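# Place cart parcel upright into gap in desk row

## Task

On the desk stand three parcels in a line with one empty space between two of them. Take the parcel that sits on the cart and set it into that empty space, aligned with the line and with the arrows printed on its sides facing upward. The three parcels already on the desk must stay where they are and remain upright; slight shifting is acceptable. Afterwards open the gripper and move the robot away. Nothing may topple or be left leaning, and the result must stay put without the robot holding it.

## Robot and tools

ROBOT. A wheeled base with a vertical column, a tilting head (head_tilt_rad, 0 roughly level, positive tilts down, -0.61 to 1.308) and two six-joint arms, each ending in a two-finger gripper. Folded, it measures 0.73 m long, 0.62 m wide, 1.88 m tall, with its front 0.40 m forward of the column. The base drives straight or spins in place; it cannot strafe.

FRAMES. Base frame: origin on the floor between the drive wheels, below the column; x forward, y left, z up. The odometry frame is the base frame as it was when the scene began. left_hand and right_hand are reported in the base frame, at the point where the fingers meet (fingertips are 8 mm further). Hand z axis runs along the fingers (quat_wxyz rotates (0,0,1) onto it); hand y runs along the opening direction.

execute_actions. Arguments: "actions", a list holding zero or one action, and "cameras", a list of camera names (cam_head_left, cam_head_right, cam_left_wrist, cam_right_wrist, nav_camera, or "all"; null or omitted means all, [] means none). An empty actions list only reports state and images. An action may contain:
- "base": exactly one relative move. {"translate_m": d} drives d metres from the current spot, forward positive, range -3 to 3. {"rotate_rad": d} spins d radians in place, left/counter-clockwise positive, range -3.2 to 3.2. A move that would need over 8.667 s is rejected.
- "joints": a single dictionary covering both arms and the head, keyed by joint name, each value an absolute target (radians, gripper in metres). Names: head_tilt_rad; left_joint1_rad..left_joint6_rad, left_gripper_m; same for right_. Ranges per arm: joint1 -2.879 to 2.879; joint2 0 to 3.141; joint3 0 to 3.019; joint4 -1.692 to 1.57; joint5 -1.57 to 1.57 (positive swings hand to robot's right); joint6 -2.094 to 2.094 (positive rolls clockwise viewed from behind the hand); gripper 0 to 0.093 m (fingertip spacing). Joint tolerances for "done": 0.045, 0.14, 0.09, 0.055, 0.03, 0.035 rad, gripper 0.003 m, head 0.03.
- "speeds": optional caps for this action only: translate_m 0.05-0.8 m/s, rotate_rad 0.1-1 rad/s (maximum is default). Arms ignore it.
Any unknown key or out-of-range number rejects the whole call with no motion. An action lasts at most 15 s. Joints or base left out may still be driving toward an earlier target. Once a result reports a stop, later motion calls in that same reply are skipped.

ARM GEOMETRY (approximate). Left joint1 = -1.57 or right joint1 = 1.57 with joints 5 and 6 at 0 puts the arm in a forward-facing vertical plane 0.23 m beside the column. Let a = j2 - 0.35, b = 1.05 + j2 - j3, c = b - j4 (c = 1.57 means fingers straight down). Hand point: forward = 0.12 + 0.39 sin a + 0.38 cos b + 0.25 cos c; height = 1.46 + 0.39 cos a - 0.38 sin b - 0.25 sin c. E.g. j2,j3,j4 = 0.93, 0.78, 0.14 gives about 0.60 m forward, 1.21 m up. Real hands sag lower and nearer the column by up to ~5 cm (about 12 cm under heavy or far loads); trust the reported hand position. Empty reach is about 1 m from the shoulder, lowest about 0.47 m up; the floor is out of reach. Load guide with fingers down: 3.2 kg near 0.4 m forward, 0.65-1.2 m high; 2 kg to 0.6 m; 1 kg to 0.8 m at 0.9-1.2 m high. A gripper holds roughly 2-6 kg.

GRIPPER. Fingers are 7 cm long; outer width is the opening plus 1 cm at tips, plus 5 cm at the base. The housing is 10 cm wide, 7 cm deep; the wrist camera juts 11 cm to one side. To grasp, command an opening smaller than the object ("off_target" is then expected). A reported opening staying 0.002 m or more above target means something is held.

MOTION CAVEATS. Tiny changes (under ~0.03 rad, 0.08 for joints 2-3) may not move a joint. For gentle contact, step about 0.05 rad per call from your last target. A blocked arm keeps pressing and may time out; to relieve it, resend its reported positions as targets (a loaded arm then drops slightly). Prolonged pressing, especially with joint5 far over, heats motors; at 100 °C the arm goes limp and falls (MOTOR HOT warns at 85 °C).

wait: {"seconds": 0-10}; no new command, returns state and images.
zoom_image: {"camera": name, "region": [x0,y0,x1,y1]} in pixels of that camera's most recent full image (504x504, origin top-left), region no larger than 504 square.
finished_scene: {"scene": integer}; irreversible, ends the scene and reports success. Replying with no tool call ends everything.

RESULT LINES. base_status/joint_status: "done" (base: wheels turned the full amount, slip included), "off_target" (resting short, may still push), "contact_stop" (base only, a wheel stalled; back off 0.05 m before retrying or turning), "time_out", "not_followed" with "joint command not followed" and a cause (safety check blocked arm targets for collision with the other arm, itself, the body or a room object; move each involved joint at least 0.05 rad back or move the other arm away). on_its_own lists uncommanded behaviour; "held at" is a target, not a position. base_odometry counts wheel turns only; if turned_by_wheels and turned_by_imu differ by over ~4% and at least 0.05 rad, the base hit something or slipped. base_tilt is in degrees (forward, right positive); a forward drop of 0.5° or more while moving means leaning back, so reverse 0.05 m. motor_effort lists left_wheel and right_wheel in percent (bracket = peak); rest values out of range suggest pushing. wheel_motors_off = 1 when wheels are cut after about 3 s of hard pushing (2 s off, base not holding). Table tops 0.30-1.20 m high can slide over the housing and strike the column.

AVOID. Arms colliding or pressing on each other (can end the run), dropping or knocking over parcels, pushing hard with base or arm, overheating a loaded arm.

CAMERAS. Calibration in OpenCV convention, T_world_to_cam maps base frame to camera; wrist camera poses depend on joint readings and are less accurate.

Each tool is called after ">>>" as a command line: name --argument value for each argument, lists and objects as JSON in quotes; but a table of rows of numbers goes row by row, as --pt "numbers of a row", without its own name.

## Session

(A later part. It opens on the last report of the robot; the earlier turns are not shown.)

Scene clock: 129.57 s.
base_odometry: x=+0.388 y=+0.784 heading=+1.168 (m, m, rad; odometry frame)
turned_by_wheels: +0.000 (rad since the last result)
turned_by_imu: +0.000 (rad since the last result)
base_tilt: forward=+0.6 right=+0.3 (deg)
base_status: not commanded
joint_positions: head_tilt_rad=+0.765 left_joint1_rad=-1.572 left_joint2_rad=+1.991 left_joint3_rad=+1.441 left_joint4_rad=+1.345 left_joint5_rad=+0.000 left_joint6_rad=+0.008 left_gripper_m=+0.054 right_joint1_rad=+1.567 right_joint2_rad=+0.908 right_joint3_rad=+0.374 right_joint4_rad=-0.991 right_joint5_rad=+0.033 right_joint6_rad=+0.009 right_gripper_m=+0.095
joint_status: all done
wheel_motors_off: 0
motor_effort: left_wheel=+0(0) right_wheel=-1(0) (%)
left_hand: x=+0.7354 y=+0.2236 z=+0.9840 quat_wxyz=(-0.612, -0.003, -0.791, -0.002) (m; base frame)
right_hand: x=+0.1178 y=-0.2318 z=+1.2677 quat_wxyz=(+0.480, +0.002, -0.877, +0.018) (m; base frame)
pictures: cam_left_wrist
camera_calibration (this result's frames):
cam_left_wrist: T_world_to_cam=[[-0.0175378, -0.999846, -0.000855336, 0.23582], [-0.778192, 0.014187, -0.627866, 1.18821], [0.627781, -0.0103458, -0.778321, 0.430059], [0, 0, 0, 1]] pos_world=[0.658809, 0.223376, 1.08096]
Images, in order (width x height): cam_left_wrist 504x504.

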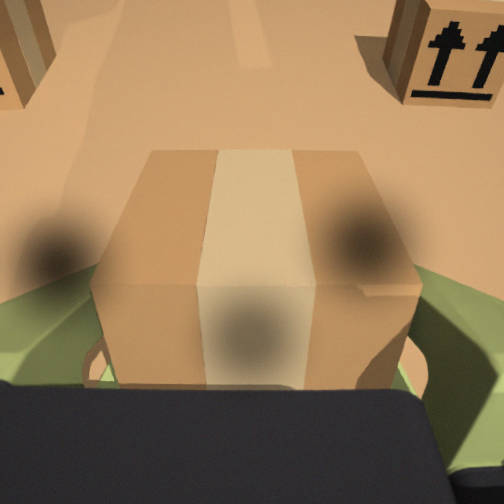

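Touching. Release and regrasp from the top.

>>> execute_actions --actions '[{"joints":{"left_gripper_m":0.059}}]' --cameras '["cam_left_wrist"]'

>>> execute_actions --actions '[{"joints":{"left_gripper_m":0.093}}]' --cameras '[]'

>>> execute_actions --actions '[{"joints":{"left_joint2_rad":1.6,"left_joint3_rad":1.15}}]' --cameras '[]'

>>> execute_actions --actions '[{"base":{"translate_m":0.03},"joints":{"left_joint2_rad":1.42,"left_joint3_rad":1.54,"left_joint4_rad":0.6}}]' --cameras '[]'

>>> execute_actions --actions '[{"joints":{"left_joint4_rad":-0.63}}]' --cameras '[]'

>>> execute_actions --actions '[{"joints":{"left_joint2_rad":1.57,"left_joint3_rad":1.62,"left_joint4_rad":-0.56}}]' --cameras '["cam_left_wrist","cam_head_right"]'

Scene clock: 141.70 s.
base_odometry: x=+0.388 y=+0.784 heading=+1.168 (m, m, rad; odometry frame)
turned_by_wheels: +0.000 (rad since the last result)
turned_by_imu: +0.000 (rad since the last result)
base_tilt: forward=+0.6 right=+0.3 (deg)
base_status: not commanded
joint_positions: head_tilt_rad=+0.765 left_joint1_rad=-1.572 left_joint2_rad=+1.993 left_joint3_rad=+1.441 left_joint4_rad=+1.345 left_joint5_rad=+0.000 left_joint6_rad=+0.008 left_gripper_m=+0.059 right_joint1_rad=+1.567 right_joint2_rad=+0.908 right_joint3_rad=+0.374 right_joint4_rad=-0.991 right_joint5_rad=+0.033 right_joint6_rad=+0.009 right_gripper_m=+0.095
joint_status: all done
wheel_motors_off: 0
motor_effort: left_wheel=+0(0) right_wheel=+0(0) (%)
left_hand: x=+0.7349 y=+0.2236 z=+0.9833 quat_wxyz=(-0.612, -0.003, -0.791, -0.002) (m; base frame)
right_hand: x=+0.1178 y=-0.2318 z=+1.2677 quat_wxyz=(+0.480, +0.002, -0.877, +0.018) (m; base frame)
pictures: cam_left_wrist
camera_calibration (this result's frames):
cam_left_wrist: T_world_to_cam=[[-0.01754, -0.999846, -0.000835949, 0.235792], [-0.778911, 0.0141884, -0.626975, 1.187], [0.62689, -0.010346, -0.779039, 0.431215], [0, 0, 0, 1]] pos_world=[0.658379, 0.223375, 1.08035]
Images, in order (width x height): cam_left_wrist 504x504.

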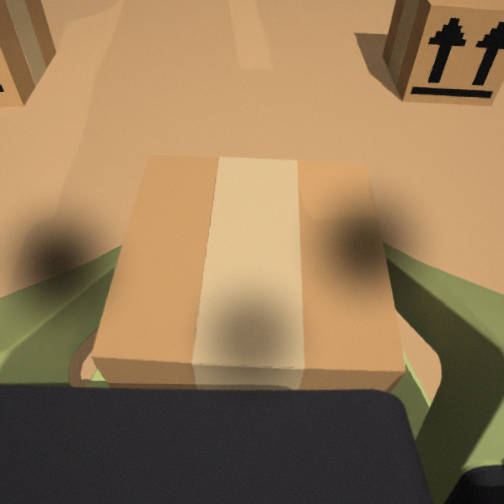

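Scene clock: 142.23 s.
base_odometry: x=+0.388 y=+0.784 heading=+1.168 (m, m, rad; odometry frame)
turned_by_wheels: +0.000 (rad since the last result)
turned_by_imu: +0.000 (rad since the last result)
base_tilt: forward=+0.5 right=+0.2 (deg)
base_status: not commanded
joint_positions: head_tilt_rad=+0.765 left_joint1_rad=-1.572 left_joint2_rad=+1.993 left_joint3_rad=+1.441 left_joint4_rad=+1.345 left_joint5_rad=+0.000 left_joint6_rad=+0.008 left_gripper_m=+0.093 right_joint1_rad=+1.567 right_joint2_rad=+0.908 right_joint3_rad=+0.374 right_joint4_rad=-0.991 right_joint5_rad=+0.033 right_joint6_rad=+0.009 right_gripper_m=+0.095
joint_status: all done
wheel_motors_off: 0
motor_effort: left_wheel=+0(0) right_wheel=+0(0) (%)
left_hand: x=+0.7349 y=+0.2236 z=+0.9833 quat_wxyz=(-0.612, -0.003, -0.791, -0.002) (m; base frame)
right_hand: x=+0.1178 y=-0.2318 z=+1.2677 quat_wxyz=(+0.480, +0.002, -0.877, +0.018) (m; base frame)
pictures: none
No camera images: the call's "cameras" was empty. Leave "cameras" out to get every camera's image.

Scene clock: 143.63 s.
base_odometry: x=+0.388 y=+0.784 heading=+1.168 (m, m, rad; odometry frame)
turned_by_wheels: +0.000 (rad since the last result)
turned_by_imu: +0.000 (rad since the last result)
base_tilt: forward=+0.6 right=+0.3 (deg)
base_status: not commanded
joint_positions: head_tilt_rad=+0.765 left_joint1_rad=-1.572 left_joint2_rad=+1.594 left_joint3_rad=+1.156 left_joint4_rad=+1.347 left_joint5_rad=+0.000 left_joint6_rad=+0.008 left_gripper_m=+0.093 right_joint1_rad=+1.567 right_joint2_rad=+0.908 right_joint3_rad=+0.374 right_joint4_rad=-0.991 right_joint5_rad=+0.033 right_joint6_rad=+0.009 right_gripper_m=+0.095
joint_status: all done
wheel_motors_off: 0
motor_effort: left_wheel=+0(1) right_wheel=+0(0) (%)
left_hand: x=+0.7649 y=+0.2237 z=+1.1634 quat_wxyz=(-0.656, -0.003, -0.754, -0.002) (m; base frame)
right_hand: x=+0.1178 y=-0.2318 z=+1.2677 quat_wxyz=(+0.480, +0.002, -0.877, +0.018) (m; base frame)
pictures: none
No camera images: the call's "cameras" was empty. Leave "cameras" out to get every camera's image.

Scene clock: 145.17 s.
base_odometry: x=+0.400 y=+0.812 heading=+1.168 (m, m, rad; odometry frame)
turned_by_wheels: +0.000 (rad since the last result)
turned_by_imu: +0.000 (rad since the last result)
base_tilt: forward=+0.6 right=+0.1 (deg)
base_status: done
joint_positions: head_tilt_rad=+0.765 left_joint1_rad=-1.572 left_joint2_rad=+1.423 left_joint3_rad=+1.543 left_joint4_rad=+0.600 left_joint5_rad=+0.000 left_joint6_rad=+0.008 left_gripper_m=+0.093 right_joint1_rad=+1.567 right_joint2_rad=+0.908 right_joint3_rad=+0.375 right_joint4_rad=-0.991 right_joint5_rad=+0.033 right_joint6_rad=+0.009 right_gripper_m=+0.095
joint_status: all done
wheel_motors_off: 0
motor_effort: left_wheel=+0(31) right_wheel=+0(40) (%)
left_hand: x=+0.9248 y=+0.2237 z=+1.2541 quat_wxyz=(-0.583, -0.003, -0.813, -0.002) (m; base frame)
right_hand: x=+0.1186 y=-0.2318 z=+1.2674 quat_wxyz=(+0.479, +0.002, -0.877, +0.018) (m; base frame)
pictures: none
No camera images: the call's "cameras" was empty. Leave "cameras" out to get every camera's image.

Scene clock: 146.73 s.
base_odometry: x=+0.400 y=+0.812 heading=+1.168 (m, m, rad; odometry frame)
turned_by_wheels: +0.000 (rad since the last result)
turned_by_imu: +0.000 (rad since the last result)
base_tilt: forward=+0.6 right=+0.3 (deg)
base_status: not commanded
joint_positions: head_tilt_rad=+0.765 left_joint1_rad=-1.572 left_joint2_rad=+1.423 left_joint3_rad=+1.543 left_joint4_rad=-0.627 left_joint5_rad=+0.000 left_joint6_rad=+0.008 left_gripper_m=+0.093 right_joint1_rad=+1.567 right_joint2_rad=+0.908 right_joint3_rad=+0.375 right_joint4_rad=-0.991 right_joint5_rad=+0.033 right_joint6_rad=+0.009 right_gripper_m=+0.095
joint_status: all done
wheel_motors_off: 0
motor_effort: left_wheel=+0(0) right_wheel=+0(0) (%)
left_hand: x=+0.6960 y=+0.2237 z=+1.0874 quat_wxyz=(-0.009, -0.004, -1.000, +0.001) (m; base frame)
right_hand: x=+0.1186 y=-0.2318 z=+1.2674 quat_wxyz=(+0.479, +0.002, -0.877, +0.018) (m; base frame)
pictures: none
No camera images: the call's "cameras" was empty. Leave "cameras" out to get every camera's image.

Scene clock: 147.73 s.
base_odometry: x=+0.400 y=+0.812 heading=+1.168 (m, m, rad; odometry frame)
turned_by_wheels: +0.000 (rad since the last result)
turned_by_imu: +0.000 (rad since the last result)
base_tilt: forward=+0.8 right=+0.1 (deg)
base_status: not commanded
joint_positions: head_tilt_rad=+0.765 left_joint1_rad=-1.572 left_joint2_rad=+1.584 left_joint3_rad=+1.612 left_joint4_rad=-0.559 left_joint5_rad=+0.000 left_joint6_rad=+0.008 left_gripper_m=+0.093 right_joint1_rad=+1.567 right_joint2_rad=+0.908 right_joint3_rad=+0.375 right_joint4_rad=-0.991 right_joint5_rad=+0.033 right_joint6_rad=+0.009 right_gripper_m=+0.095
joint_status: all done
wheel_motors_off: 0
motor_effort: left_wheel=+0(0) right_wheel=+0(0) (%)
left_hand: x=+0.6860 y=+0.2236 z=+1.0109 quat_wxyz=(+0.003, -0.004, -1.000, +0.001) (m; base frame)
right_hand: x=+0.1186 y=-0.2318 z=+1.2674 quat_wxyz=(+0.479, +0.002, -0.877, +0.018) (m; base frame)
pictures: cam_head_right, cam_left_wrist
camera_calibration (this result's frames):
cam_head_right: T_world_to_cam=[[0.0200868, -0.999789, -0.00422684, -0.0229724], [-0.72894, -0.0117513, -0.684477, 1.10018], [0.684283, 0.01683, -0.729022, 1.01574], [0, 0, 0, 1]] pos_world=[0.107375, -0.0271338, 1.49345]
cam_left_wrist: T_world_to_cam=[[-0.00656373, -0.999834, 0.0170034, 0.209449], [-0.798641, 0.015474, 0.601609, -0.0625286], [-0.601772, -0.0096308, -0.79861, 1.34586], [0, 0, 0, 1]] pos_world=[0.761336, 0.223343, 1.10887]
Images, in order (width x height): cam_head_right 504x504, cam_left_wrist 504x504.

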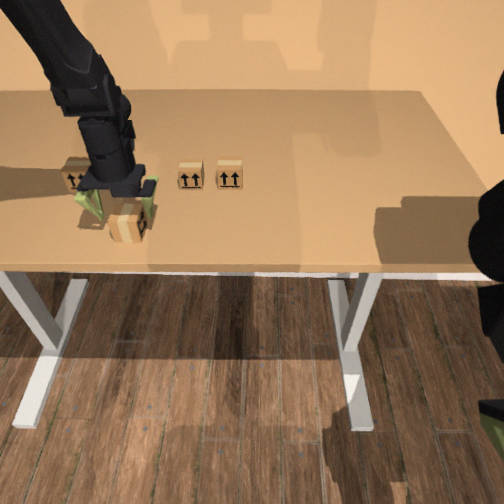

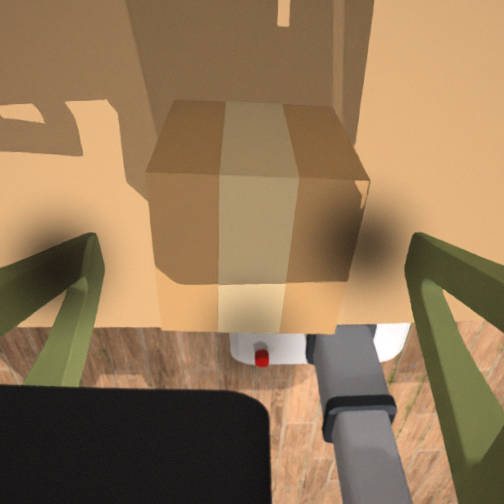

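Good.

>>> execute_actions --actions '[{"joints":{"left_joint2_rad":1.675,"left_joint3_rad":1.68,"left_joint4_rad":-0.51,"left_joint6_rad":0.04}}]' --cameras '["cam_left_wrist"]'

>>> execute_actions --actions '[{"joints":{"left_gripper_m":0.035}}]' --cameras '["cam_left_wrist","cam_head_right"]'

>>> zoom_image --camera "cam_head_right" --region '[70,170,190,270]'

Scene clock: 156.43 s.
base_odometry: x=+0.400 y=+0.812 heading=+1.168 (m, m, rad; odometry frame)
turned_by_wheels: +0.000 (rad since the last result)
turned_by_imu: +0.000 (rad since the last result)
base_tilt: forward=+0.7 right=+0.2 (deg)
base_status: not commanded
joint_positions: head_tilt_rad=+0.765 left_joint1_rad=-1.572 left_joint2_rad=+1.675 left_joint3_rad=+1.667 left_joint4_rad=-0.511 left_joint5_rad=+0.000 left_joint6_rad=+0.036 left_gripper_m=+0.093 right_joint1_rad=+1.567 right_joint2_rad=+0.908 right_joint3_rad=+0.375 right_joint4_rad=-0.991 right_joint5_rad=+0.033 right_joint6_rad=+0.009 right_gripper_m=+0.095
joint_status: all done
wheel_motors_off: 0
motor_effort: left_wheel=+0(0) right_wheel=+0(0) (%)
left_hand: x=+0.6870 y=+0.2236 z=+0.9702 quat_wxyz=(-0.002, -0.018, -1.000, +0.001) (m; base frame)
right_hand: x=+0.1186 y=-0.2318 z=+1.2674 quat_wxyz=(+0.479, +0.002, -0.877, +0.018) (m; base frame)
pictures: cam_left_wrist
camera_calibration (this result's frames):
cam_left_wrist: T_world_to_cam=[[-0.0345834, -0.99926, 0.0168063, 0.229417], [-0.804757, 0.0378152, 0.592399, -0.0290736], [-0.592597, 0.00696221, -0.805469, 1.31056], [0, 0, 0, 1]] pos_world=[0.761172, 0.221222, 1.06899]
Images, in order (width x height): cam_left_wrist 504x504.

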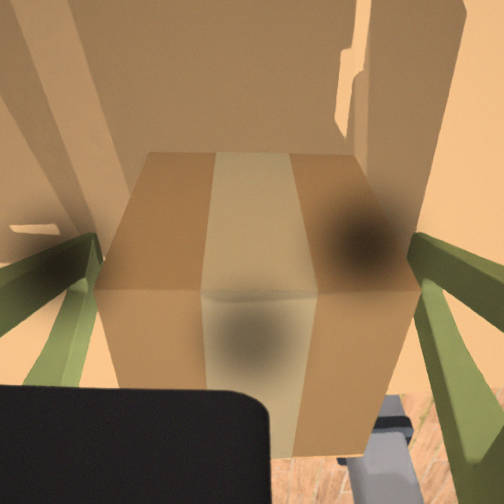

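Scene clock: 157.07 s.
base_odometry: x=+0.400 y=+0.812 heading=+1.168 (m, m, rad; odometry frame)
turned_by_wheels: +0.000 (rad since the last result)
turned_by_imu: +0.000 (rad since the last result)
base_tilt: forward=+0.7 right=+0.3 (deg)
base_status: not commanded
joint_positions: head_tilt_rad=+0.765 left_joint1_rad=-1.572 left_joint2_rad=+1.675 left_joint3_rad=+1.667 left_joint4_rad=-0.511 left_joint5_rad=+0.000 left_joint6_rad=+0.036 left_gripper_m=+0.054 right_joint1_rad=+1.567 right_joint2_rad=+0.908 right_joint3_rad=+0.375 right_joint4_rad=-0.991 right_joint5_rad=+0.033 right_joint6_rad=+0.009 right_gripper_m=+0.095
joint_status: left_gripper_m off_target (ended at +0.054, target +0.035)
wheel_motors_off: 0
motor_effort: left_wheel=+0(0) right_wheel=+0(0) (%)
left_hand: x=+0.6870 y=+0.2236 z=+0.9702 quat_wxyz=(-0.002, -0.018, -1.000, +0.001) (m; base frame)
right_hand: x=+0.1186 y=-0.2318 z=+1.2674 quat_wxyz=(+0.479, +0.002, -0.877, +0.018) (m; base frame)
pictures: cam_head_right, cam_left_wrist
camera_calibration (this result's frames):
cam_head_right: T_world_to_cam=[[0.0200868, -0.999789, -0.00422684, -0.0229723], [-0.72894, -0.0117513, -0.684477, 1.10018], [0.684283, 0.01683, -0.729022, 1.01574], [0, 0, 0, 1]] pos_world=[0.107375, -0.0271338, 1.49345]
cam_left_wrist: T_world_to_cam=[[-0.0345834, -0.99926, 0.0168063, 0.229417], [-0.804757, 0.0378152, 0.592399, -0.0290736], [-0.592597, 0.00696221, -0.805469, 1.31056], [0, 0, 0, 1]] pos_world=[0.761172, 0.221222, 1.06899]
Images, in order (width x height): cam_head_right 504x504, cam_left_wrist 504x504.

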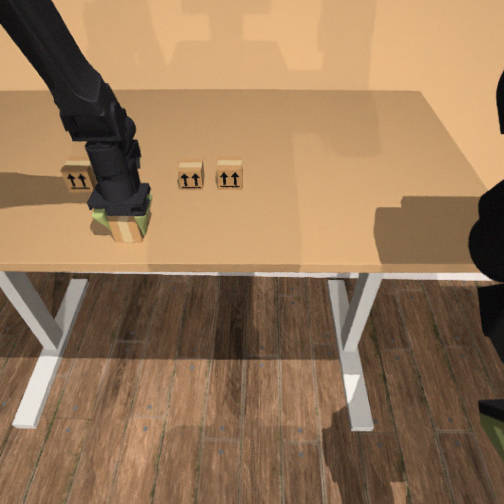

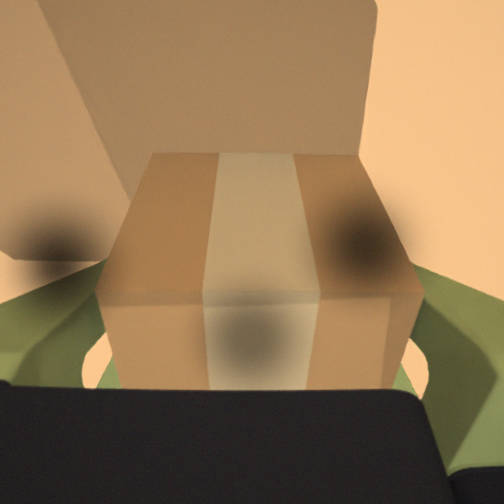

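Region (70, 170, 190, 270) of cam_head_right's 504x504 image, scaled by 4.200, with more detail than that image has.

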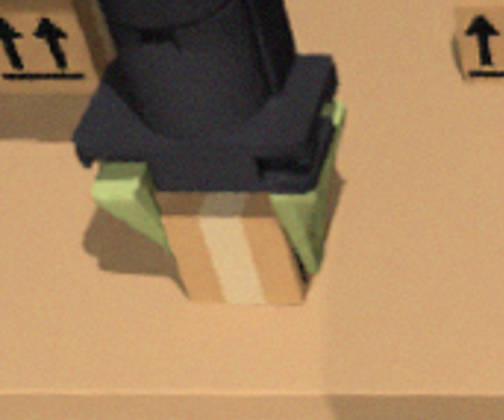

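Repeat the tip.

>>> execute_actions --actions '[{"joints":{"left_joint2_rad":1.42,"left_joint3_rad":1.54,"left_joint4_rad":-0.63,"left_joint6_rad":0}}]' --cameras '[]'

>>> execute_actions --actions '[{"base":{"translate_m":-0.03},"joints":{"left_joint4_rad":0.6}}]' --cameras '[]'

>>> execute_actions --actions '[{"joints":{"left_joint2_rad":1.6,"left_joint3_rad":1.15,"left_joint4_rad":1.35}}]' --cameras '[]'

>>> execute_actions --actions '[{"joints":{"left_joint2_rad":1.88,"left_joint3_rad":1.33}}]' --cameras '[]'

>>> execute_actions --actions '[{"joints":{"left_joint2_rad":1.95,"left_joint3_rad":1.39}}]' --cameras '[]'

>>> execute_actions --actions '[{"joints":{"left_joint2_rad":2.005,"left_joint3_rad":1.445}}]' --cameras '["cam_left_wrist"]'

Scene clock: 170.47 s.
base_odometry: x=+0.400 y=+0.812 heading=+1.168 (m, m, rad; odometry frame)
turned_by_wheels: +0.000 (rad since the last result)
turned_by_imu: +0.000 (rad since the last result)
base_tilt: forward=+0.7 right=+0.2 (deg)
base_status: not commanded
joint_positions: head_tilt_rad=+0.765 left_joint1_rad=-1.572 left_joint2_rad=+1.413 left_joint3_rad=+1.529 left_joint4_rad=-0.631 left_joint5_rad=+0.000 left_joint6_rad=+0.005 left_gripper_m=+0.054 right_joint1_rad=+1.567 right_joint2_rad=+0.908 right_joint3_rad=+0.375 right_joint4_rad=-0.991 right_joint5_rad=+0.033 right_joint6_rad=+0.009 right_gripper_m=+0.095
joint_status: all done
wheel_motors_off: 0
motor_effort: left_wheel=+0(0) right_wheel=+0(1) (%)
left_hand: x=+0.6909 y=+0.2237 z=+1.0898 quat_wxyz=(-0.004, -0.003, -1.000, +0.001) (m; base frame)
right_hand: x=+0.1186 y=-0.2318 z=+1.2674 quat_wxyz=(+0.479, +0.002, -0.877, +0.018) (m; base frame)
pictures: none
No camera images: the call's "cameras" was empty. Leave "cameras" out to get every camera's image.

Scene clock: 172.03 s.
base_odometry: x=+0.388 y=+0.784 heading=+1.168 (m, m, rad; odometry frame)
turned_by_wheels: +0.000 (rad since the last result)
turned_by_imu: +0.000 (rad since the last result)
base_tilt: forward=+0.8 right=+0.2 (deg)
base_status: done
joint_positions: head_tilt_rad=+0.765 left_joint1_rad=-1.572 left_joint2_rad=+1.415 left_joint3_rad=+1.529 left_joint4_rad=+0.585 left_joint5_rad=+0.000 left_joint6_rad=+0.005 left_gripper_m=+0.054 right_joint1_rad=+1.567 right_joint2_rad=+0.907 right_joint3_rad=+0.373 right_joint4_rad=-0.991 right_joint5_rad=+0.033 right_joint6_rad=+0.009 right_gripper_m=+0.095
joint_status: all done
wheel_motors_off: 0
motor_effort: left_wheel=+0(32) right_wheel=+0(39) (%)
left_hand: x=+0.9196 y=+0.2237 z=+1.2501 quat_wxyz=(-0.574, -0.002, -0.819, -0.001) (m; base frame)
right_hand: x=+0.1175 y=-0.2318 z=+1.2679 quat_wxyz=(+0.480, +0.002, -0.877, +0.018) (m; base frame)
pictures: none
No camera images: the call's "cameras" was empty. Leave "cameras" out to get every camera's image.

Scene clock: 173.47 s.
base_odometry: x=+0.388 y=+0.784 heading=+1.168 (m, m, rad; odometry frame)
turned_by_wheels: +0.000 (rad since the last result)
turned_by_imu: +0.000 (rad since the last result)
base_tilt: forward=+0.6 right=+0.2 (deg)
base_status: not commanded
joint_positions: head_tilt_rad=+0.765 left_joint1_rad=-1.572 left_joint2_rad=+1.595 left_joint3_rad=+1.143 left_joint4_rad=+1.339 left_joint5_rad=+0.000 left_joint6_rad=+0.005 left_gripper_m=+0.054 right_joint1_rad=+1.567 right_joint2_rad=+0.907 right_joint3_rad=+0.373 right_joint4_rad=-0.991 right_joint5_rad=+0.033 right_joint6_rad=+0.009 right_gripper_m=+0.095
joint_status: all done
wheel_motors_off: 0
motor_effort: left_wheel=+0(1) right_wheel=+0(1) (%)
left_hand: x=+0.7588 y=+0.2237 z=+1.1573 quat_wxyz=(-0.648, -0.002, -0.762, -0.001) (m; base frame)
right_hand: x=+0.1175 y=-0.2318 z=+1.2679 quat_wxyz=(+0.480, +0.002, -0.877, +0.018) (m; base frame)
pictures: none
No camera images: the call's "cameras" was empty. Leave "cameras" out to get every camera's image.

Scene clock: 174.77 s.
base_odometry: x=+0.388 y=+0.784 heading=+1.168 (m, m, rad; odometry frame)
turned_by_wheels: +0.000 (rad since the last result)
turned_by_imu: +0.000 (rad since the last result)
base_tilt: forward=+0.7 right=+0.2 (deg)
base_status: not commanded
joint_positions: head_tilt_rad=+0.765 left_joint1_rad=-1.572 left_joint2_rad=+1.894 left_joint3_rad=+1.320 left_joint4_rad=+1.339 left_joint5_rad=+0.000 left_joint6_rad=+0.005 left_gripper_m=+0.054 right_joint1_rad=+1.567 right_joint2_rad=+0.907 right_joint3_rad=+0.373 right_joint4_rad=-0.991 right_joint5_rad=+0.033 right_joint6_rad=+0.009 right_gripper_m=+0.095
joint_status: all done
wheel_motors_off: 0
motor_effort: left_wheel=+0(0) right_wheel=+0(1) (%)
left_hand: x=+0.7256 y=+0.2236 z=+1.0148 quat_wxyz=(-0.601, -0.002, -0.800, -0.001) (m; base frame)
right_hand: x=+0.1175 y=-0.2318 z=+1.2679 quat_wxyz=(+0.480, +0.002, -0.877, +0.018) (m; base frame)
pictures: none
No camera images: the call's "cameras" was empty. Leave "cameras" out to get every camera's image.

Scene clock: 175.53 s.
base_odometry: x=+0.388 y=+0.784 heading=+1.168 (m, m, rad; odometry frame)
turned_by_wheels: +0.000 (rad since the last result)
turned_by_imu: +0.000 (rad since the last result)
base_tilt: forward=+0.7 right=+0.3 (deg)
base_status: not commanded
joint_positions: head_tilt_rad=+0.765 left_joint1_rad=-1.572 left_joint2_rad=+1.945 left_joint3_rad=+1.387 left_joint4_rad=+1.339 left_joint5_rad=+0.000 left_joint6_rad=+0.005 left_gripper_m=+0.054 right_joint1_rad=+1.567 right_joint2_rad=+0.907 right_joint3_rad=+0.373 right_joint4_rad=-0.991 right_joint5_rad=+0.033 right_joint6_rad=+0.009 right_gripper_m=+0.095
joint_status: all done
wheel_motors_off: 0
motor_effort: left_wheel=+0(0) right_wheel=+0(1) (%)
left_hand: x=+0.7327 y=+0.2236 z=+0.9987 quat_wxyz=(-0.607, -0.002, -0.795, -0.001) (m; base frame)
right_hand: x=+0.1175 y=-0.2318 z=+1.2679 quat_wxyz=(+0.480, +0.002, -0.877, +0.018) (m; base frame)
pictures: none
No camera images: the call's "cameras" was empty. Leave "cameras" out to get every camera's image.

Scene clock: 176.17 s.
base_odometry: x=+0.388 y=+0.784 heading=+1.168 (m, m, rad; odometry frame)
turned_by_wheels: +0.000 (rad since the last result)
turned_by_imu: +0.000 (rad since the last result)
base_tilt: forward=+0.7 right=+0.2 (deg)
base_status: not commanded
joint_positions: head_tilt_rad=+0.765 left_joint1_rad=-1.572 left_joint2_rad=+1.991 left_joint3_rad=+1.440 left_joint4_rad=+1.347 left_joint5_rad=+0.000 left_joint6_rad=+0.005 left_gripper_m=+0.054 right_joint1_rad=+1.567 right_joint2_rad=+0.907 right_joint3_rad=+0.373 right_joint4_rad=-0.991 right_joint5_rad=+0.033 right_joint6_rad=+0.009 right_gripper_m=+0.095
joint_status: all done
wheel_motors_off: 0
motor_effort: left_wheel=+0(0) right_wheel=+1(0) (%)
left_hand: x=+0.7356 y=+0.2236 z=+0.9848 quat_wxyz=(-0.613, -0.002, -0.790, -0.001) (m; base frame)
right_hand: x=+0.1175 y=-0.2318 z=+1.2679 quat_wxyz=(+0.480, +0.002, -0.877, +0.018) (m; base frame)
pictures: cam_left_wrist
camera_calibration (this result's frames):
cam_left_wrist: T_world_to_cam=[[-0.0168708, -0.999856, 0.00168608, 0.232833], [-0.776524, 0.0120401, -0.629973, 1.19016], [0.629862, -0.0119374, -0.776616, 0.427703], [0, 0, 0, 1]] pos_world=[0.658726, 0.223576, 1.08154]
Images, in order (width x height): cam_left_wrist 504x504.

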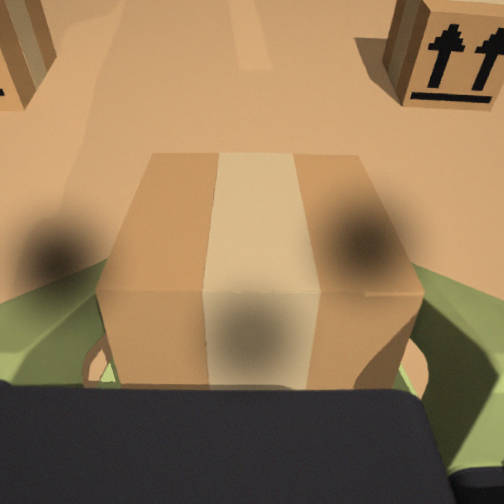

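>>> execute_actions --actions '[{"joints":{"left_gripper_m":0.059}}]' --cameras '["cam_left_wrist"]'

>>> execute_actions --actions '[{"joints":{"left_gripper_m":0.093}}]' --cameras '[]'

>>> execute_actions --actions '[{"joints":{"left_joint2_rad":1.6,"left_joint3_rad":1.15}}]' --cameras '[]'

>>> execute_actions --actions '[{"base":{"translate_m":0.03},"joints":{"left_joint2_rad":1.42,"left_joint3_rad":1.54,"left_joint4_rad":0.6,"head_tilt_rad":0.95}}]' --cameras '[]'

>>> execute_actions --actions '[{"joints":{"left_joint4_rad":-0.63,"left_joint6_rad":1.6}}]' --cameras '[]'

>>> execute_actions --actions '[{"joints":{"left_joint2_rad":1.57,"left_joint3_rad":1.63,"left_joint4_rad":-0.56}}]' --cameras '["cam_left_wrist","cam_head_right"]'

Scene clock: 188.67 s.
base_odometry: x=+0.388 y=+0.784 heading=+1.168 (m, m, rad; odometry frame)
turned_by_wheels: +0.000 (rad since the last result)
turned_by_imu: +0.000 (rad since the last result)
base_tilt: forward=+0.6 right=+0.0 (deg)
base_status: not commanded
joint_positions: head_tilt_rad=+0.765 left_joint1_rad=-1.572 left_joint2_rad=+1.991 left_joint3_rad=+1.440 left_joint4_rad=+1.347 left_joint5_rad=+0.000 left_joint6_rad=+0.005 left_gripper_m=+0.059 right_joint1_rad=+1.567 right_joint2_rad=+0.907 right_joint3_rad=+0.373 right_joint4_rad=-0.991 right_joint5_rad=+0.033 right_joint6_rad=+0.009 right_gripper_m=+0.095
joint_status: all done
wheel_motors_off: 0
motor_effort: left_wheel=+0(0) right_wheel=+0(0) (%)
left_hand: x=+0.7356 y=+0.2236 z=+0.9848 quat_wxyz=(-0.613, -0.002, -0.790, -0.001) (m; base frame)
right_hand: x=+0.1175 y=-0.2318 z=+1.2679 quat_wxyz=(+0.480, +0.002, -0.877, +0.018) (m; base frame)
pictures: cam_left_wrist
camera_calibration (this result's frames):
cam_left_wrist: T_world_to_cam=[[-0.0168708, -0.999856, 0.00168608, 0.232833], [-0.776524, 0.0120401, -0.629973, 1.19016], [0.629862, -0.0119374, -0.776616, 0.427703], [0, 0, 0, 1]] pos_world=[0.658726, 0.223576, 1.08154]
Images, in order (width x height): cam_left_wrist 504x504.

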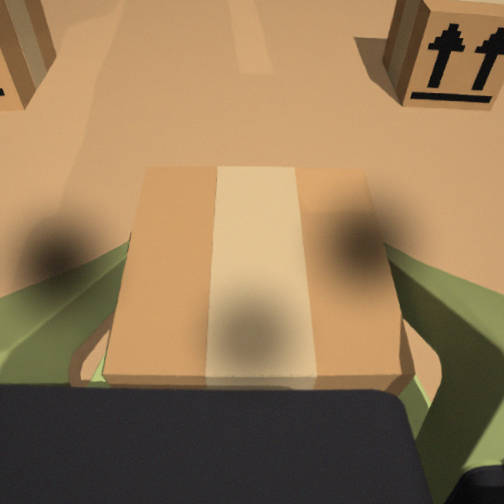

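Scene clock: 189.20 s.
base_odometry: x=+0.388 y=+0.784 heading=+1.168 (m, m, rad; odometry frame)
turned_by_wheels: +0.000 (rad since the last result)
turned_by_imu: +0.000 (rad since the last result)
base_tilt: forward=+0.6 right=+0.2 (deg)
base_status: not commanded
joint_positions: head_tilt_rad=+0.765 left_joint1_rad=-1.572 left_joint2_rad=+1.991 left_joint3_rad=+1.440 left_joint4_rad=+1.347 left_joint5_rad=+0.000 left_joint6_rad=+0.005 left_gripper_m=+0.093 right_joint1_rad=+1.567 right_joint2_rad=+0.907 right_joint3_rad=+0.373 right_joint4_rad=-0.991 right_joint5_rad=+0.033 right_joint6_rad=+0.009 right_gripper_m=+0.095
joint_status: all done
wheel_motors_off: 0
motor_effort: left_wheel=+0(0) right_wheel=+0(1) (%)
left_hand: x=+0.7356 y=+0.2236 z=+0.9848 quat_wxyz=(-0.613, -0.002, -0.790, -0.001) (m; base frame)
right_hand: x=+0.1175 y=-0.2318 z=+1.2679 quat_wxyz=(+0.480, +0.002, -0.877, +0.018) (m; base frame)
pictures: none
No camera images: the call's "cameras" was empty. Leave "cameras" out to get every camera's image.

Scene clock: 190.57 s.
base_odometry: x=+0.388 y=+0.784 heading=+1.168 (m, m, rad; odometry frame)
turned_by_wheels: +0.000 (rad since the last result)
turned_by_imu: +0.000 (rad since the last result)
base_tilt: forward=+0.5 right=+0.1 (deg)
base_status: not commanded
joint_positions: head_tilt_rad=+0.765 left_joint1_rad=-1.572 left_joint2_rad=+1.594 left_joint3_rad=+1.156 left_joint4_rad=+1.347 left_joint5_rad=+0.000 left_joint6_rad=+0.005 left_gripper_m=+0.093 right_joint1_rad=+1.567 right_joint2_rad=+0.907 right_joint3_rad=+0.373 right_joint4_rad=-0.991 right_joint5_rad=+0.033 right_joint6_rad=+0.009 right_gripper_m=+0.095
joint_status: all done
wheel_motors_off: 0
motor_effort: left_wheel=+0(0) right_wheel=+0(1) (%)
left_hand: x=+0.7651 y=+0.2237 z=+1.1638 quat_wxyz=(-0.657, -0.002, -0.754, -0.001) (m; base frame)
right_hand: x=+0.1175 y=-0.2318 z=+1.2679 quat_wxyz=(+0.480, +0.002, -0.877, +0.018) (m; base frame)
pictures: none
No camera images: the call's "cameras" was empty. Leave "cameras" out to get every camera's image.

Scene clock: 192.10 s.
base_odometry: x=+0.400 y=+0.812 heading=+1.168 (m, m, rad; odometry frame)
turned_by_wheels: +0.000 (rad since the last result)
turned_by_imu: +0.000 (rad since the last result)
base_tilt: forward=+0.5 right=+0.3 (deg)
base_status: done
joint_positions: head_tilt_rad=+0.951 left_joint1_rad=-1.572 left_joint2_rad=+1.423 left_joint3_rad=+1.542 left_joint4_rad=+0.600 left_joint5_rad=+0.000 left_joint6_rad=+0.005 left_gripper_m=+0.093 right_joint1_rad=+1.567 right_joint2_rad=+0.907 right_joint3_rad=+0.375 right_joint4_rad=-0.991 right_joint5_rad=+0.033 right_joint6_rad=+0.009 right_gripper_m=+0.095
joint_status: all done
wheel_motors_off: 0
motor_effort: left_wheel=+0(31) right_wheel=+0(40) (%)
left_hand: x=+0.9247 y=+0.2237 z=+1.2539 quat_wxyz=(-0.582, -0.002, -0.813, -0.001) (m; base frame)
right_hand: x=+0.1187 y=-0.2318 z=+1.2674 quat_wxyz=(+0.479, +0.002, -0.878, +0.018) (m; base frame)
pictures: none
No camera images: the call's "cameras" was empty. Leave "cameras" out to get every camera's image.

Scene clock: 193.83 s.
base_odometry: x=+0.400 y=+0.812 heading=+1.168 (m, m, rad; odometry frame)
turned_by_wheels: +0.000 (rad since the last result)
turned_by_imu: +0.000 (rad since the last result)
base_tilt: forward=+0.5 right=+0.2 (deg)
base_status: not commanded
joint_positions: head_tilt_rad=+0.951 left_joint1_rad=-1.572 left_joint2_rad=+1.423 left_joint3_rad=+1.542 left_joint4_rad=-0.627 left_joint5_rad=+0.000 left_joint6_rad=+1.592 left_gripper_m=+0.093 right_joint1_rad=+1.567 right_joint2_rad=+0.907 right_joint3_rad=+0.375 right_joint4_rad=-0.991 right_joint5_rad=+0.033 right_joint6_rad=+0.009 right_gripper_m=+0.095
joint_status: all done
wheel_motors_off: 0
motor_effort: left_wheel=+0(0) right_wheel=+0(0) (%)
left_hand: x=+0.6957 y=+0.2237 z=+1.0873 quat_wxyz=(-0.006, -0.715, -0.699, -0.005) (m; base frame)
right_hand: x=+0.1187 y=-0.2318 z=+1.2674 quat_wxyz=(+0.479, +0.002, -0.878, +0.018) (m; base frame)
pictures: none
No camera images: the call's "cameras" was empty. Leave "cameras" out to get every camera's image.

Scene clock: 194.83 s.
base_odometry: x=+0.400 y=+0.812 heading=+1.168 (m, m, rad; odometry frame)
turned_by_wheels: +0.000 (rad since the last result)
turned_by_imu: +0.000 (rad since the last result)
base_tilt: forward=+0.5 right=+0.0 (deg)
base_status: not commanded
joint_positions: head_tilt_rad=+0.951 left_joint1_rad=-1.572 left_joint2_rad=+1.583 left_joint3_rad=+1.621 left_joint4_rad=-0.559 left_joint5_rad=+0.000 left_joint6_rad=+1.592 left_gripper_m=+0.093 right_joint1_rad=+1.567 right_joint2_rad=+0.907 right_joint3_rad=+0.375 right_joint4_rad=-0.991 right_joint5_rad=+0.033 right_joint6_rad=+0.009 right_gripper_m=+0.095
joint_status: all done
wheel_motors_off: 0
motor_effort: left_wheel=+0(0) right_wheel=-1(0) (%)
left_hand: x=+0.6917 y=+0.2236 z=+1.0133 quat_wxyz=(-0.002, -0.715, -0.699, -0.001) (m; base frame)
right_hand: x=+0.1187 y=-0.2318 z=+1.2674 quat_wxyz=(+0.479, +0.002, -0.878, +0.018) (m; base frame)
pictures: cam_head_right, cam_left_wrist
camera_calibration (this result's frames):
cam_head_right: T_world_to_cam=[[0.0189615, -0.999789, -0.00786174, -0.0173183], [-0.842753, -0.0117513, -0.538172, 0.880561], [0.537966, 0.01683, -0.842798, 1.19827], [0, 0, 0, 1]] pos_world=[0.0977962, -0.0271338, 1.48366]
cam_left_wrist: T_world_to_cam=[[-0.999725, 0.020162, 0.0120095, 0.673393], [0.02335, 0.803393, 0.594991, -0.797424], [0.00234783, 0.595107, -0.803643, 0.803183], [0, 0, 0, 1]] pos_world=[0.689942, 0.149088, 1.11184]
Images, in order (width x height): cam_head_right 504x504, cam_left_wrist 504x504.

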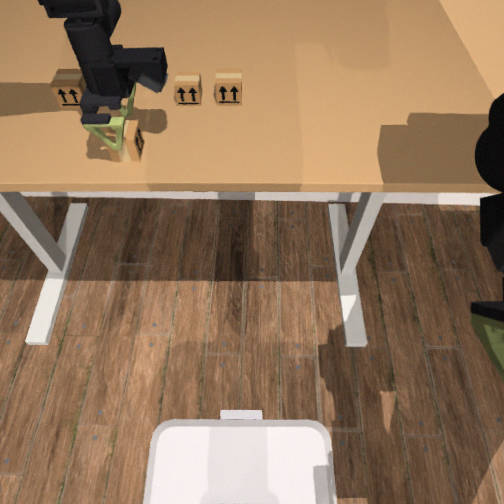

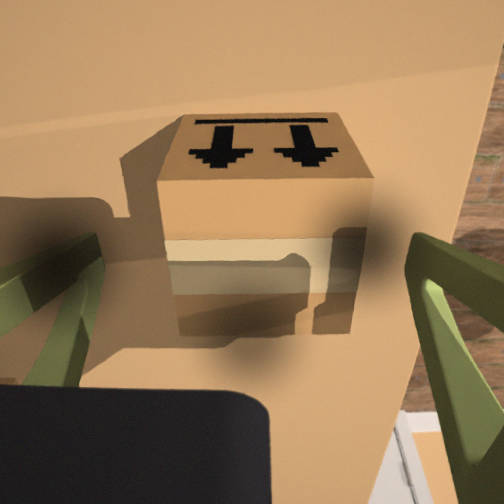

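>>> execute_actions --actions '[{"joints":{"left_joint2_rad":1.67,"left_joint3_rad":1.675,"left_joint4_rad":-0.515,"left_joint6_rad":1.58}}]' --cameras '[]'

>>> execute_actions --actions '[{"joints":{"left_gripper_m":0.035}}]' --cameras '["cam_left_wrist"]'

>>> execute_actions --actions '[{"joints":{"left_joint2_rad":1.58,"left_joint3_rad":1.63,"left_joint4_rad":-0.56}}]' --cameras '[]'

>>> execute_actions --actions '[{"joints":{"left_joint6_rad":0.0,"left_joint1_rad":-1.55}}]' --cameras '[]'

>>> execute_actions --actions '[{"base":{"translate_m":0.15},"speeds":{"translate_m":0.2}}]' --cameras '["cam_left_wrist","cam_head_left"]'

Scene clock: 212.67 s.
base_odometry: x=+0.400 y=+0.812 heading=+1.168 (m, m, rad; odometry frame)
turned_by_wheels: +0.000 (rad since the last result)
turned_by_imu: +0.000 (rad since the last result)
base_tilt: forward=+0.4 right=+0.1 (deg)
base_status: not commanded
joint_positions: head_tilt_rad=+0.951 left_joint1_rad=-1.572 left_joint2_rad=+1.672 left_joint3_rad=+1.661 left_joint4_rad=-0.517 left_joint5_rad=+0.000 left_joint6_rad=+1.582 left_gripper_m=+0.093 right_joint1_rad=+1.567 right_joint2_rad=+0.907 right_joint3_rad=+0.375 right_joint4_rad=-0.991 right_joint5_rad=+0.033 right_joint6_rad=+0.009 right_gripper_m=+0.095
joint_status: all done
wheel_motors_off: 0
motor_effort: left_wheel=+0(0) right_wheel=+0(1) (%)
left_hand: x=+0.6834 y=+0.2236 z=+0.9707 quat_wxyz=(+0.001, -0.711, -0.703, +0.002) (m; base frame)
right_hand: x=+0.1187 y=-0.2318 z=+1.2674 quat_wxyz=(+0.479, +0.002, -0.878, +0.018) (m; base frame)
pictures: none
No camera images: the call's "cameras" was empty. Leave "cameras" out to get every camera's image.

Scene clock: 213.30 s.
base_odometry: x=+0.400 y=+0.812 heading=+1.168 (m, m, rad; odometry frame)
turned_by_wheels: +0.000 (rad since the last result)
turned_by_imu: +0.000 (rad since the last result)
base_tilt: forward=+0.5 right=+0.2 (deg)
base_status: not commanded
joint_positions: head_tilt_rad=+0.951 left_joint1_rad=-1.572 left_joint2_rad=+1.672 left_joint3_rad=+1.661 left_joint4_rad=-0.517 left_joint5_rad=+0.000 left_joint6_rad=+1.582 left_gripper_m=+0.054 right_joint1_rad=+1.567 right_joint2_rad=+0.907 right_joint3_rad=+0.375 right_joint4_rad=-0.991 right_joint5_rad=+0.033 right_joint6_rad=+0.009 right_gripper_m=+0.095
joint_status: left_gripper_m off_target (ended at +0.054, target +0.035)
wheel_motors_off: 0
motor_effort: left_wheel=+0(0) right_wheel=-1(0) (%)
left_hand: x=+0.6834 y=+0.2236 z=+0.9707 quat_wxyz=(+0.001, -0.711, -0.703, +0.002) (m; base frame)
right_hand: x=+0.1187 y=-0.2318 z=+1.2674 quat_wxyz=(+0.479, +0.002, -0.878, +0.018) (m; base frame)
pictures: cam_left_wrist
camera_calibration (this result's frames):
cam_left_wrist: T_world_to_cam=[[-0.999754, 0.0102538, 0.0196521, 0.66037], [0.0199346, 0.803603, 0.594832, -0.76941], [-0.00969321, 0.595078, -0.80361, 0.777194], [0, 0, 0, 1]] pos_world=[0.683079, 0.149038, 1.06925]
Images, in order (width x height): cam_left_wrist 504x504.

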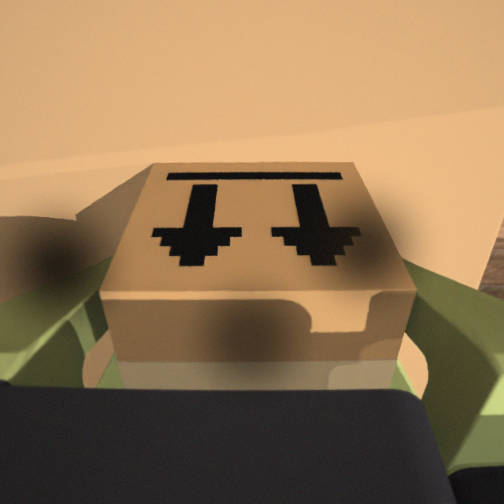

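Scene clock: 214.20 s.
base_odometry: x=+0.400 y=+0.812 heading=+1.168 (m, m, rad; odometry frame)
turned_by_wheels: +0.000 (rad since the last result)
turned_by_imu: +0.000 (rad since the last result)
base_tilt: forward=+0.6 right=+0.2 (deg)
base_status: not commanded
joint_positions: head_tilt_rad=+0.951 left_joint1_rad=-1.572 left_joint2_rad=+1.581 left_joint3_rad=+1.622 left_joint4_rad=-0.560 left_joint5_rad=+0.000 left_joint6_rad=+1.582 left_gripper_m=+0.054 right_joint1_rad=+1.567 right_joint2_rad=+0.907 right_joint3_rad=+0.375 right_joint4_rad=-0.991 right_joint5_rad=+0.033 right_joint6_rad=+0.009 right_gripper_m=+0.095
joint_status: all done
wheel_motors_off: 0
motor_effort: left_wheel=+0(0) right_wheel=+0(0) (%)
left_hand: x=+0.6927 y=+0.2236 z=+1.0144 quat_wxyz=(-0.002, -0.711, -0.703, -0.001) (m; base frame)
right_hand: x=+0.1187 y=-0.2318 z=+1.2674 quat_wxyz=(+0.479, +0.002, -0.878, +0.018) (m; base frame)
pictures: none
No camera images: the call's "cameras" was empty. Leave "cameras" out to get every camera's image.

Scene clock: 215.93 s.
base_odometry: x=+0.400 y=+0.812 heading=+1.168 (m, m, rad; odometry frame)
turned_by_wheels: +0.000 (rad since the last result)
turned_by_imu: +0.000 (rad since the last result)
base_tilt: forward=+0.4 right=+0.3 (deg)
base_status: not commanded
joint_positions: head_tilt_rad=+0.951 left_joint1_rad=-1.551 left_joint2_rad=+1.581 left_joint3_rad=+1.622 left_joint4_rad=-0.560 left_joint5_rad=+0.000 left_joint6_rad=+0.008 left_gripper_m=+0.054 right_joint1_rad=+1.567 right_joint2_rad=+0.907 right_joint3_rad=+0.375 right_joint4_rad=-0.991 right_joint5_rad=+0.033 right_joint6_rad=+0.009 right_gripper_m=+0.095
joint_status: all done
wheel_motors_off: 0
motor_effort: left_wheel=+0(0) right_wheel=+0(0) (%)
left_hand: x=+0.6926 y=+0.2378 z=+1.0145 quat_wxyz=(-0.002, +0.001, -1.000, -0.008) (m; base frame)
right_hand: x=+0.1187 y=-0.2318 z=+1.2674 quat_wxyz=(+0.479, +0.002, -0.878, +0.018) (m; base frame)
pictures: none
No camera images: the call's "cameras" was empty. Leave "cameras" out to get every camera's image.

Scene clock: 217.60 s.
base_odometry: x=+0.459 y=+0.950 heading=+1.169 (m, m, rad; odometry frame)
turned_by_wheels: +0.000 (rad since the last result)
turned_by_imu: +0.000 (rad since the last result)
base_tilt: forward=+0.5 right=+0.2 (deg)
base_status: done
joint_positions: head_tilt_rad=+0.951 left_joint1_rad=-1.551 left_joint2_rad=+1.581 left_joint3_rad=+1.622 left_joint4_rad=-0.561 left_joint5_rad=+0.000 left_joint6_rad=+0.008 left_gripper_m=+0.054 right_joint1_rad=+1.567 right_joint2_rad=+0.907 right_joint3_rad=+0.375 right_joint4_rad=-0.991 right_joint5_rad=+0.033 right_joint6_rad=+0.009 right_gripper_m=+0.095
joint_status: not commanded
wheel_motors_off: 0
motor_effort: left_wheel=+0(31) right_wheel=+0(39) (%)
left_hand: x=+0.6925 y=+0.2378 z=+1.0145 quat_wxyz=(-0.002, +0.001, -1.000, -0.008) (m; base frame)
right_hand: x=+0.1185 y=-0.2318 z=+1.2675 quat_wxyz=(+0.479, +0.002, -0.877, +0.018) (m; base frame)
pictures: cam_head_left, cam_left_wrist
camera_calibration (this result's frames):
cam_head_left: T_world_to_cam=[[-0.000903145, -0.99999, -0.00445992, 0.0476502], [-0.843009, 0.00316034, -0.537891, 0.885065], [0.537899, 0.00327396, -0.843003, 1.19745], [0, 0, 0, 1]] pos_world=[0.102054, 0.0409322, 1.48573]
cam_left_wrist: T_world_to_cam=[[0.00355932, -0.999993, -0.000902519, 0.234812], [-0.80531, -0.00340143, 0.592845, -0.0416361], [-0.592844, -0.00138331, -0.805316, 1.35145], [0, 0, 0, 1]] pos_world=[0.76683, 0.236538, 1.11324]
Images, in order (width x height): cam_head_left 504x504, cam_left_wrist 504x504.

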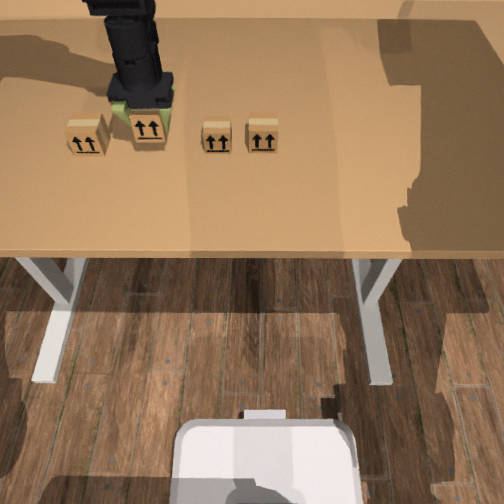

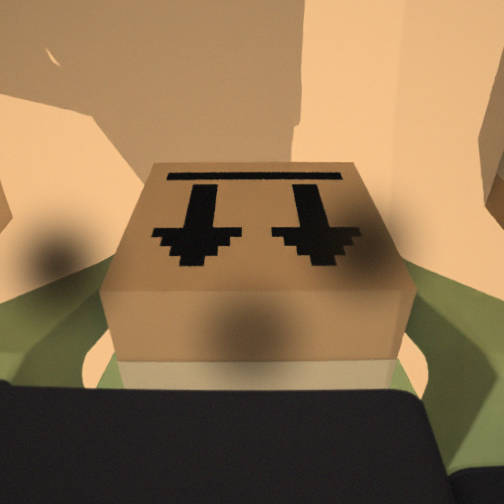

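>>> execute_actions --actions '[{"base":{"translate_m":0.02},"joints":{"left_joint2_rad":1.635,"left_joint3_rad":1.665,"left_joint4_rad":-0.535}}]' --cameras '[]'

>>> execute_actions --actions '[{"joints":{"left_joint2_rad":1.68,"left_joint3_rad":1.69,"left_joint4_rad":-0.515}}]' --cameras '["cam_head_left"]'

>>> zoom_image --camera "cam_head_left" --region '[50,90,290,190]'

Scene clock: 225.80 s.
base_odometry: x=+0.467 y=+0.968 heading=+1.169 (m, m, rad; odometry frame)
turned_by_wheels: +0.000 (rad since the last result)
turned_by_imu: +0.000 (rad since the last result)
base_tilt: forward=+0.5 right=+0.4 (deg)
base_status: done
joint_positions: head_tilt_rad=+0.952 left_joint1_rad=-1.551 left_joint2_rad=+1.631 left_joint3_rad=+1.644 left_joint4_rad=-0.538 left_joint5_rad=+0.000 left_joint6_rad=+0.008 left_gripper_m=+0.054 right_joint1_rad=+1.567 right_joint2_rad=+0.907 right_joint3_rad=+0.374 right_joint4_rad=-0.991 right_joint5_rad=+0.033 right_joint6_rad=+0.009 right_gripper_m=+0.095
joint_status: all done
wheel_motors_off: 0
motor_effort: left_wheel=+0(31) right_wheel=+0(38) (%)
left_hand: x=+0.6879 y=+0.2382 z=+0.9909 quat_wxyz=(+0.001, +0.001, -1.000, -0.008) (m; base frame)
right_hand: x=+0.1179 y=-0.2318 z=+1.2677 quat_wxyz=(+0.480, +0.002, -0.877, +0.018) (m; base frame)
pictures: none
No camera images: the call's "cameras" was empty. Leave "cameras" out to get every camera's image.

Scene clock: 226.73 s.
base_odometry: x=+0.467 y=+0.968 heading=+1.169 (m, m, rad; odometry frame)
turned_by_wheels: +0.000 (rad since the last result)
turned_by_imu: +0.000 (rad since the last result)
base_tilt: forward=+0.4 right=+0.2 (deg)
base_status: not commanded
joint_positions: head_tilt_rad=+0.952 left_joint1_rad=-1.551 left_joint2_rad=+1.672 left_joint3_rad=+1.668 left_joint4_rad=-0.519 left_joint5_rad=+0.001 left_joint6_rad=+0.008 left_gripper_m=+0.054 right_joint1_rad=+1.567 right_joint2_rad=+0.907 right_joint3_rad=+0.374 right_joint4_rad=-0.991 right_joint5_rad=+0.033 right_joint6_rad=+0.009 right_gripper_m=+0.095
joint_status: all done
wheel_motors_off: 0
motor_effort: left_wheel=+0(0) right_wheel=+0(1) (%)
left_hand: x=+0.6868 y=+0.2384 z=+0.9722 quat_wxyz=(+0.000, +0.001, -1.000, -0.008) (m; base frame)
right_hand: x=+0.1179 y=-0.2318 z=+1.2677 quat_wxyz=(+0.480, +0.002, -0.877, +0.018) (m; base frame)
pictures: cam_head_left
camera_calibration (this result's frames):
cam_head_left: T_world_to_cam=[[-0.00090378, -0.99999, -0.00445979, 0.04765], [-0.843085, 0.00316034, -0.537771, 0.884884], [0.537779, 0.00327396, -0.843079, 1.19757], [0, 0, 0, 1]] pos_world=[0.102046, 0.0409322, 1.48573]
Images, in order (width x height): cam_head_left 504x504.

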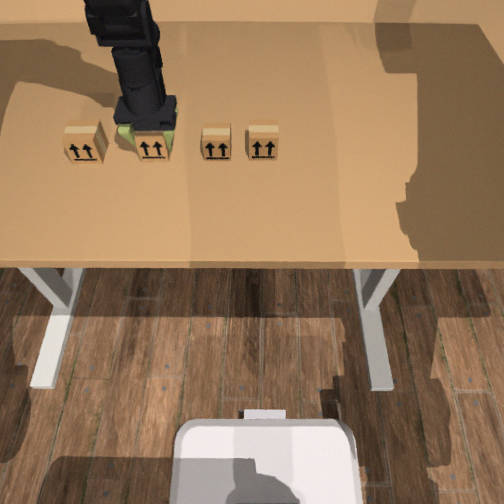

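Region (50, 90, 290, 190) of cam_head_left's 504x504 image, scaled by 2.100, with more detail than that image has; it fills the top 210 rows of this view, and the rest is white.

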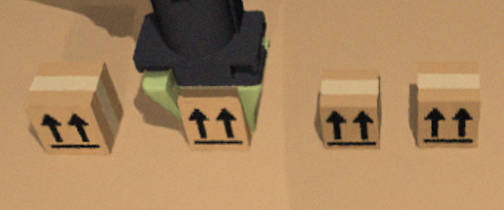

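>>> execute_actions --actions '[{"joints":{"left_gripper_m":0.08}}]' --cameras '[]'

>>> execute_actions --actions '[{"joints":{"left_joint2_rad":1.4,"left_joint3_rad":1.54,"left_joint4_rad":-0.63}}]' --cameras '[]'

>>> execute_actions --actions '[{"base":{"translate_m":-0.5},"joints":{"head_tilt_rad":0.6,"left_joint2_rad":1.0,"left_joint3_rad":0.9,"left_joint4_rad":-0.5}}]' --cameras '["cam_head_left"]'

Scene clock: 235.73 s.
base_odometry: x=+0.467 y=+0.968 heading=+1.169 (m, m, rad; odometry frame)
turned_by_wheels: +0.000 (rad since the last result)
turned_by_imu: +0.000 (rad since the last result)
base_tilt: forward=+0.7 right=+0.2 (deg)
base_status: not commanded
joint_positions: head_tilt_rad=+0.952 left_joint1_rad=-1.551 left_joint2_rad=+1.672 left_joint3_rad=+1.668 left_joint4_rad=-0.519 left_joint5_rad=+0.001 left_joint6_rad=+0.008 left_gripper_m=+0.080 right_joint1_rad=+1.567 right_joint2_rad=+0.907 right_joint3_rad=+0.374 right_joint4_rad=-0.991 right_joint5_rad=+0.033 right_joint6_rad=+0.009 right_gripper_m=+0.095
joint_status: all done
wheel_motors_off: 0
motor_effort: left_wheel=+0(0) right_wheel=+0(0) (%)
left_hand: x=+0.6868 y=+0.2384 z=+0.9722 quat_wxyz=(+0.000, +0.001, -1.000, -0.008) (m; base frame)
right_hand: x=+0.1179 y=-0.2318 z=+1.2677 quat_wxyz=(+0.480, +0.002, -0.877, +0.018) (m; base frame)
pictures: none
No camera images: the call's "cameras" was empty. Leave "cameras" out to get every camera's image.

Scene clock: 237.07 s.
base_odometry: x=+0.467 y=+0.968 heading=+1.169 (m, m, rad; odometry frame)
turned_by_wheels: +0.000 (rad since the last result)
turned_by_imu: +0.000 (rad since the last result)
base_tilt: forward=+0.5 right=+0.1 (deg)
base_status: not commanded
joint_positions: head_tilt_rad=+0.952 left_joint1_rad=-1.551 left_joint2_rad=+1.391 left_joint3_rad=+1.531 left_joint4_rad=-0.631 left_joint5_rad=+0.001 left_joint6_rad=+0.008 left_gripper_m=+0.080 right_joint1_rad=+1.567 right_joint2_rad=+0.907 right_joint3_rad=+0.374 right_joint4_rad=-0.991 right_joint5_rad=+0.033 right_joint6_rad=+0.009 right_gripper_m=+0.095
joint_status: all done
wheel_motors_off: 0
motor_effort: left_wheel=+0(1) right_wheel=+1(1) (%)
left_hand: x=+0.7000 y=+0.2363 z=+1.1031 quat_wxyz=(-0.016, +0.001, -1.000, -0.008) (m; base frame)
right_hand: x=+0.1179 y=-0.2318 z=+1.2677 quat_wxyz=(+0.480, +0.002, -0.877, +0.018) (m; base frame)
pictures: none
No camera images: the call's "cameras" was empty. Leave "cameras" out to get every camera's image.

Scene clock: 239.60 s.
base_odometry: x=+0.271 y=+0.508 heading=+1.169 (m, m, rad; odometry frame)
turned_by_wheels: +0.001 (rad since the last result)
turned_by_imu: +0.002 (rad since the last result)
base_tilt: forward=+0.7 right=+0.1 (deg)
base_status: done
joint_positions: head_tilt_rad=+0.617 left_joint1_rad=-1.551 left_joint2_rad=+1.006 left_joint3_rad=+0.891 left_joint4_rad=-0.503 left_joint5_rad=+0.001 left_joint6_rad=+0.008 left_gripper_m=+0.080 right_joint1_rad=+1.567 right_joint2_rad=+0.907 right_joint3_rad=+0.373 right_joint4_rad=-0.991 right_joint5_rad=+0.033 right_joint6_rad=+0.009 right_gripper_m=+0.095
joint_status: all done
wheel_motors_off: 0
motor_effort: left_wheel=-1(34) right_wheel=-3(51) (%)
left_hand: x=+0.4885 y=+0.2333 z=+1.1650 quat_wxyz=(+0.047, +0.001, -0.999, -0.008) (m; base frame)
right_hand: x=+0.1175 y=-0.2318 z=+1.2679 quat_wxyz=(+0.480, +0.002, -0.877, +0.018) (m; base frame)
pictures: cam_head_left
camera_calibration (this result's frames):
cam_head_left: T_world_to_cam=[[0.000610123, -0.99999, -0.00450936, 0.0476506], [-0.619865, 0.00316034, -0.784702, 1.254], [0.784708, 0.00327396, -0.619856, 0.841463], [0, 0, 0, 1]] pos_world=[0.116977, 0.0409322, 1.50582]
Images, in order (width x height): cam_head_left 504x504.

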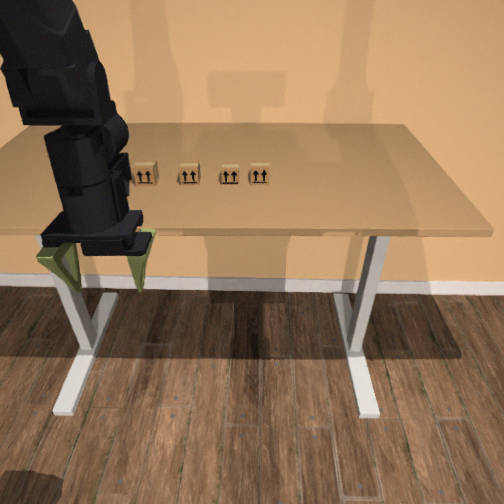

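>>> finished_scene --scene 2

The scene is finished: the task was done.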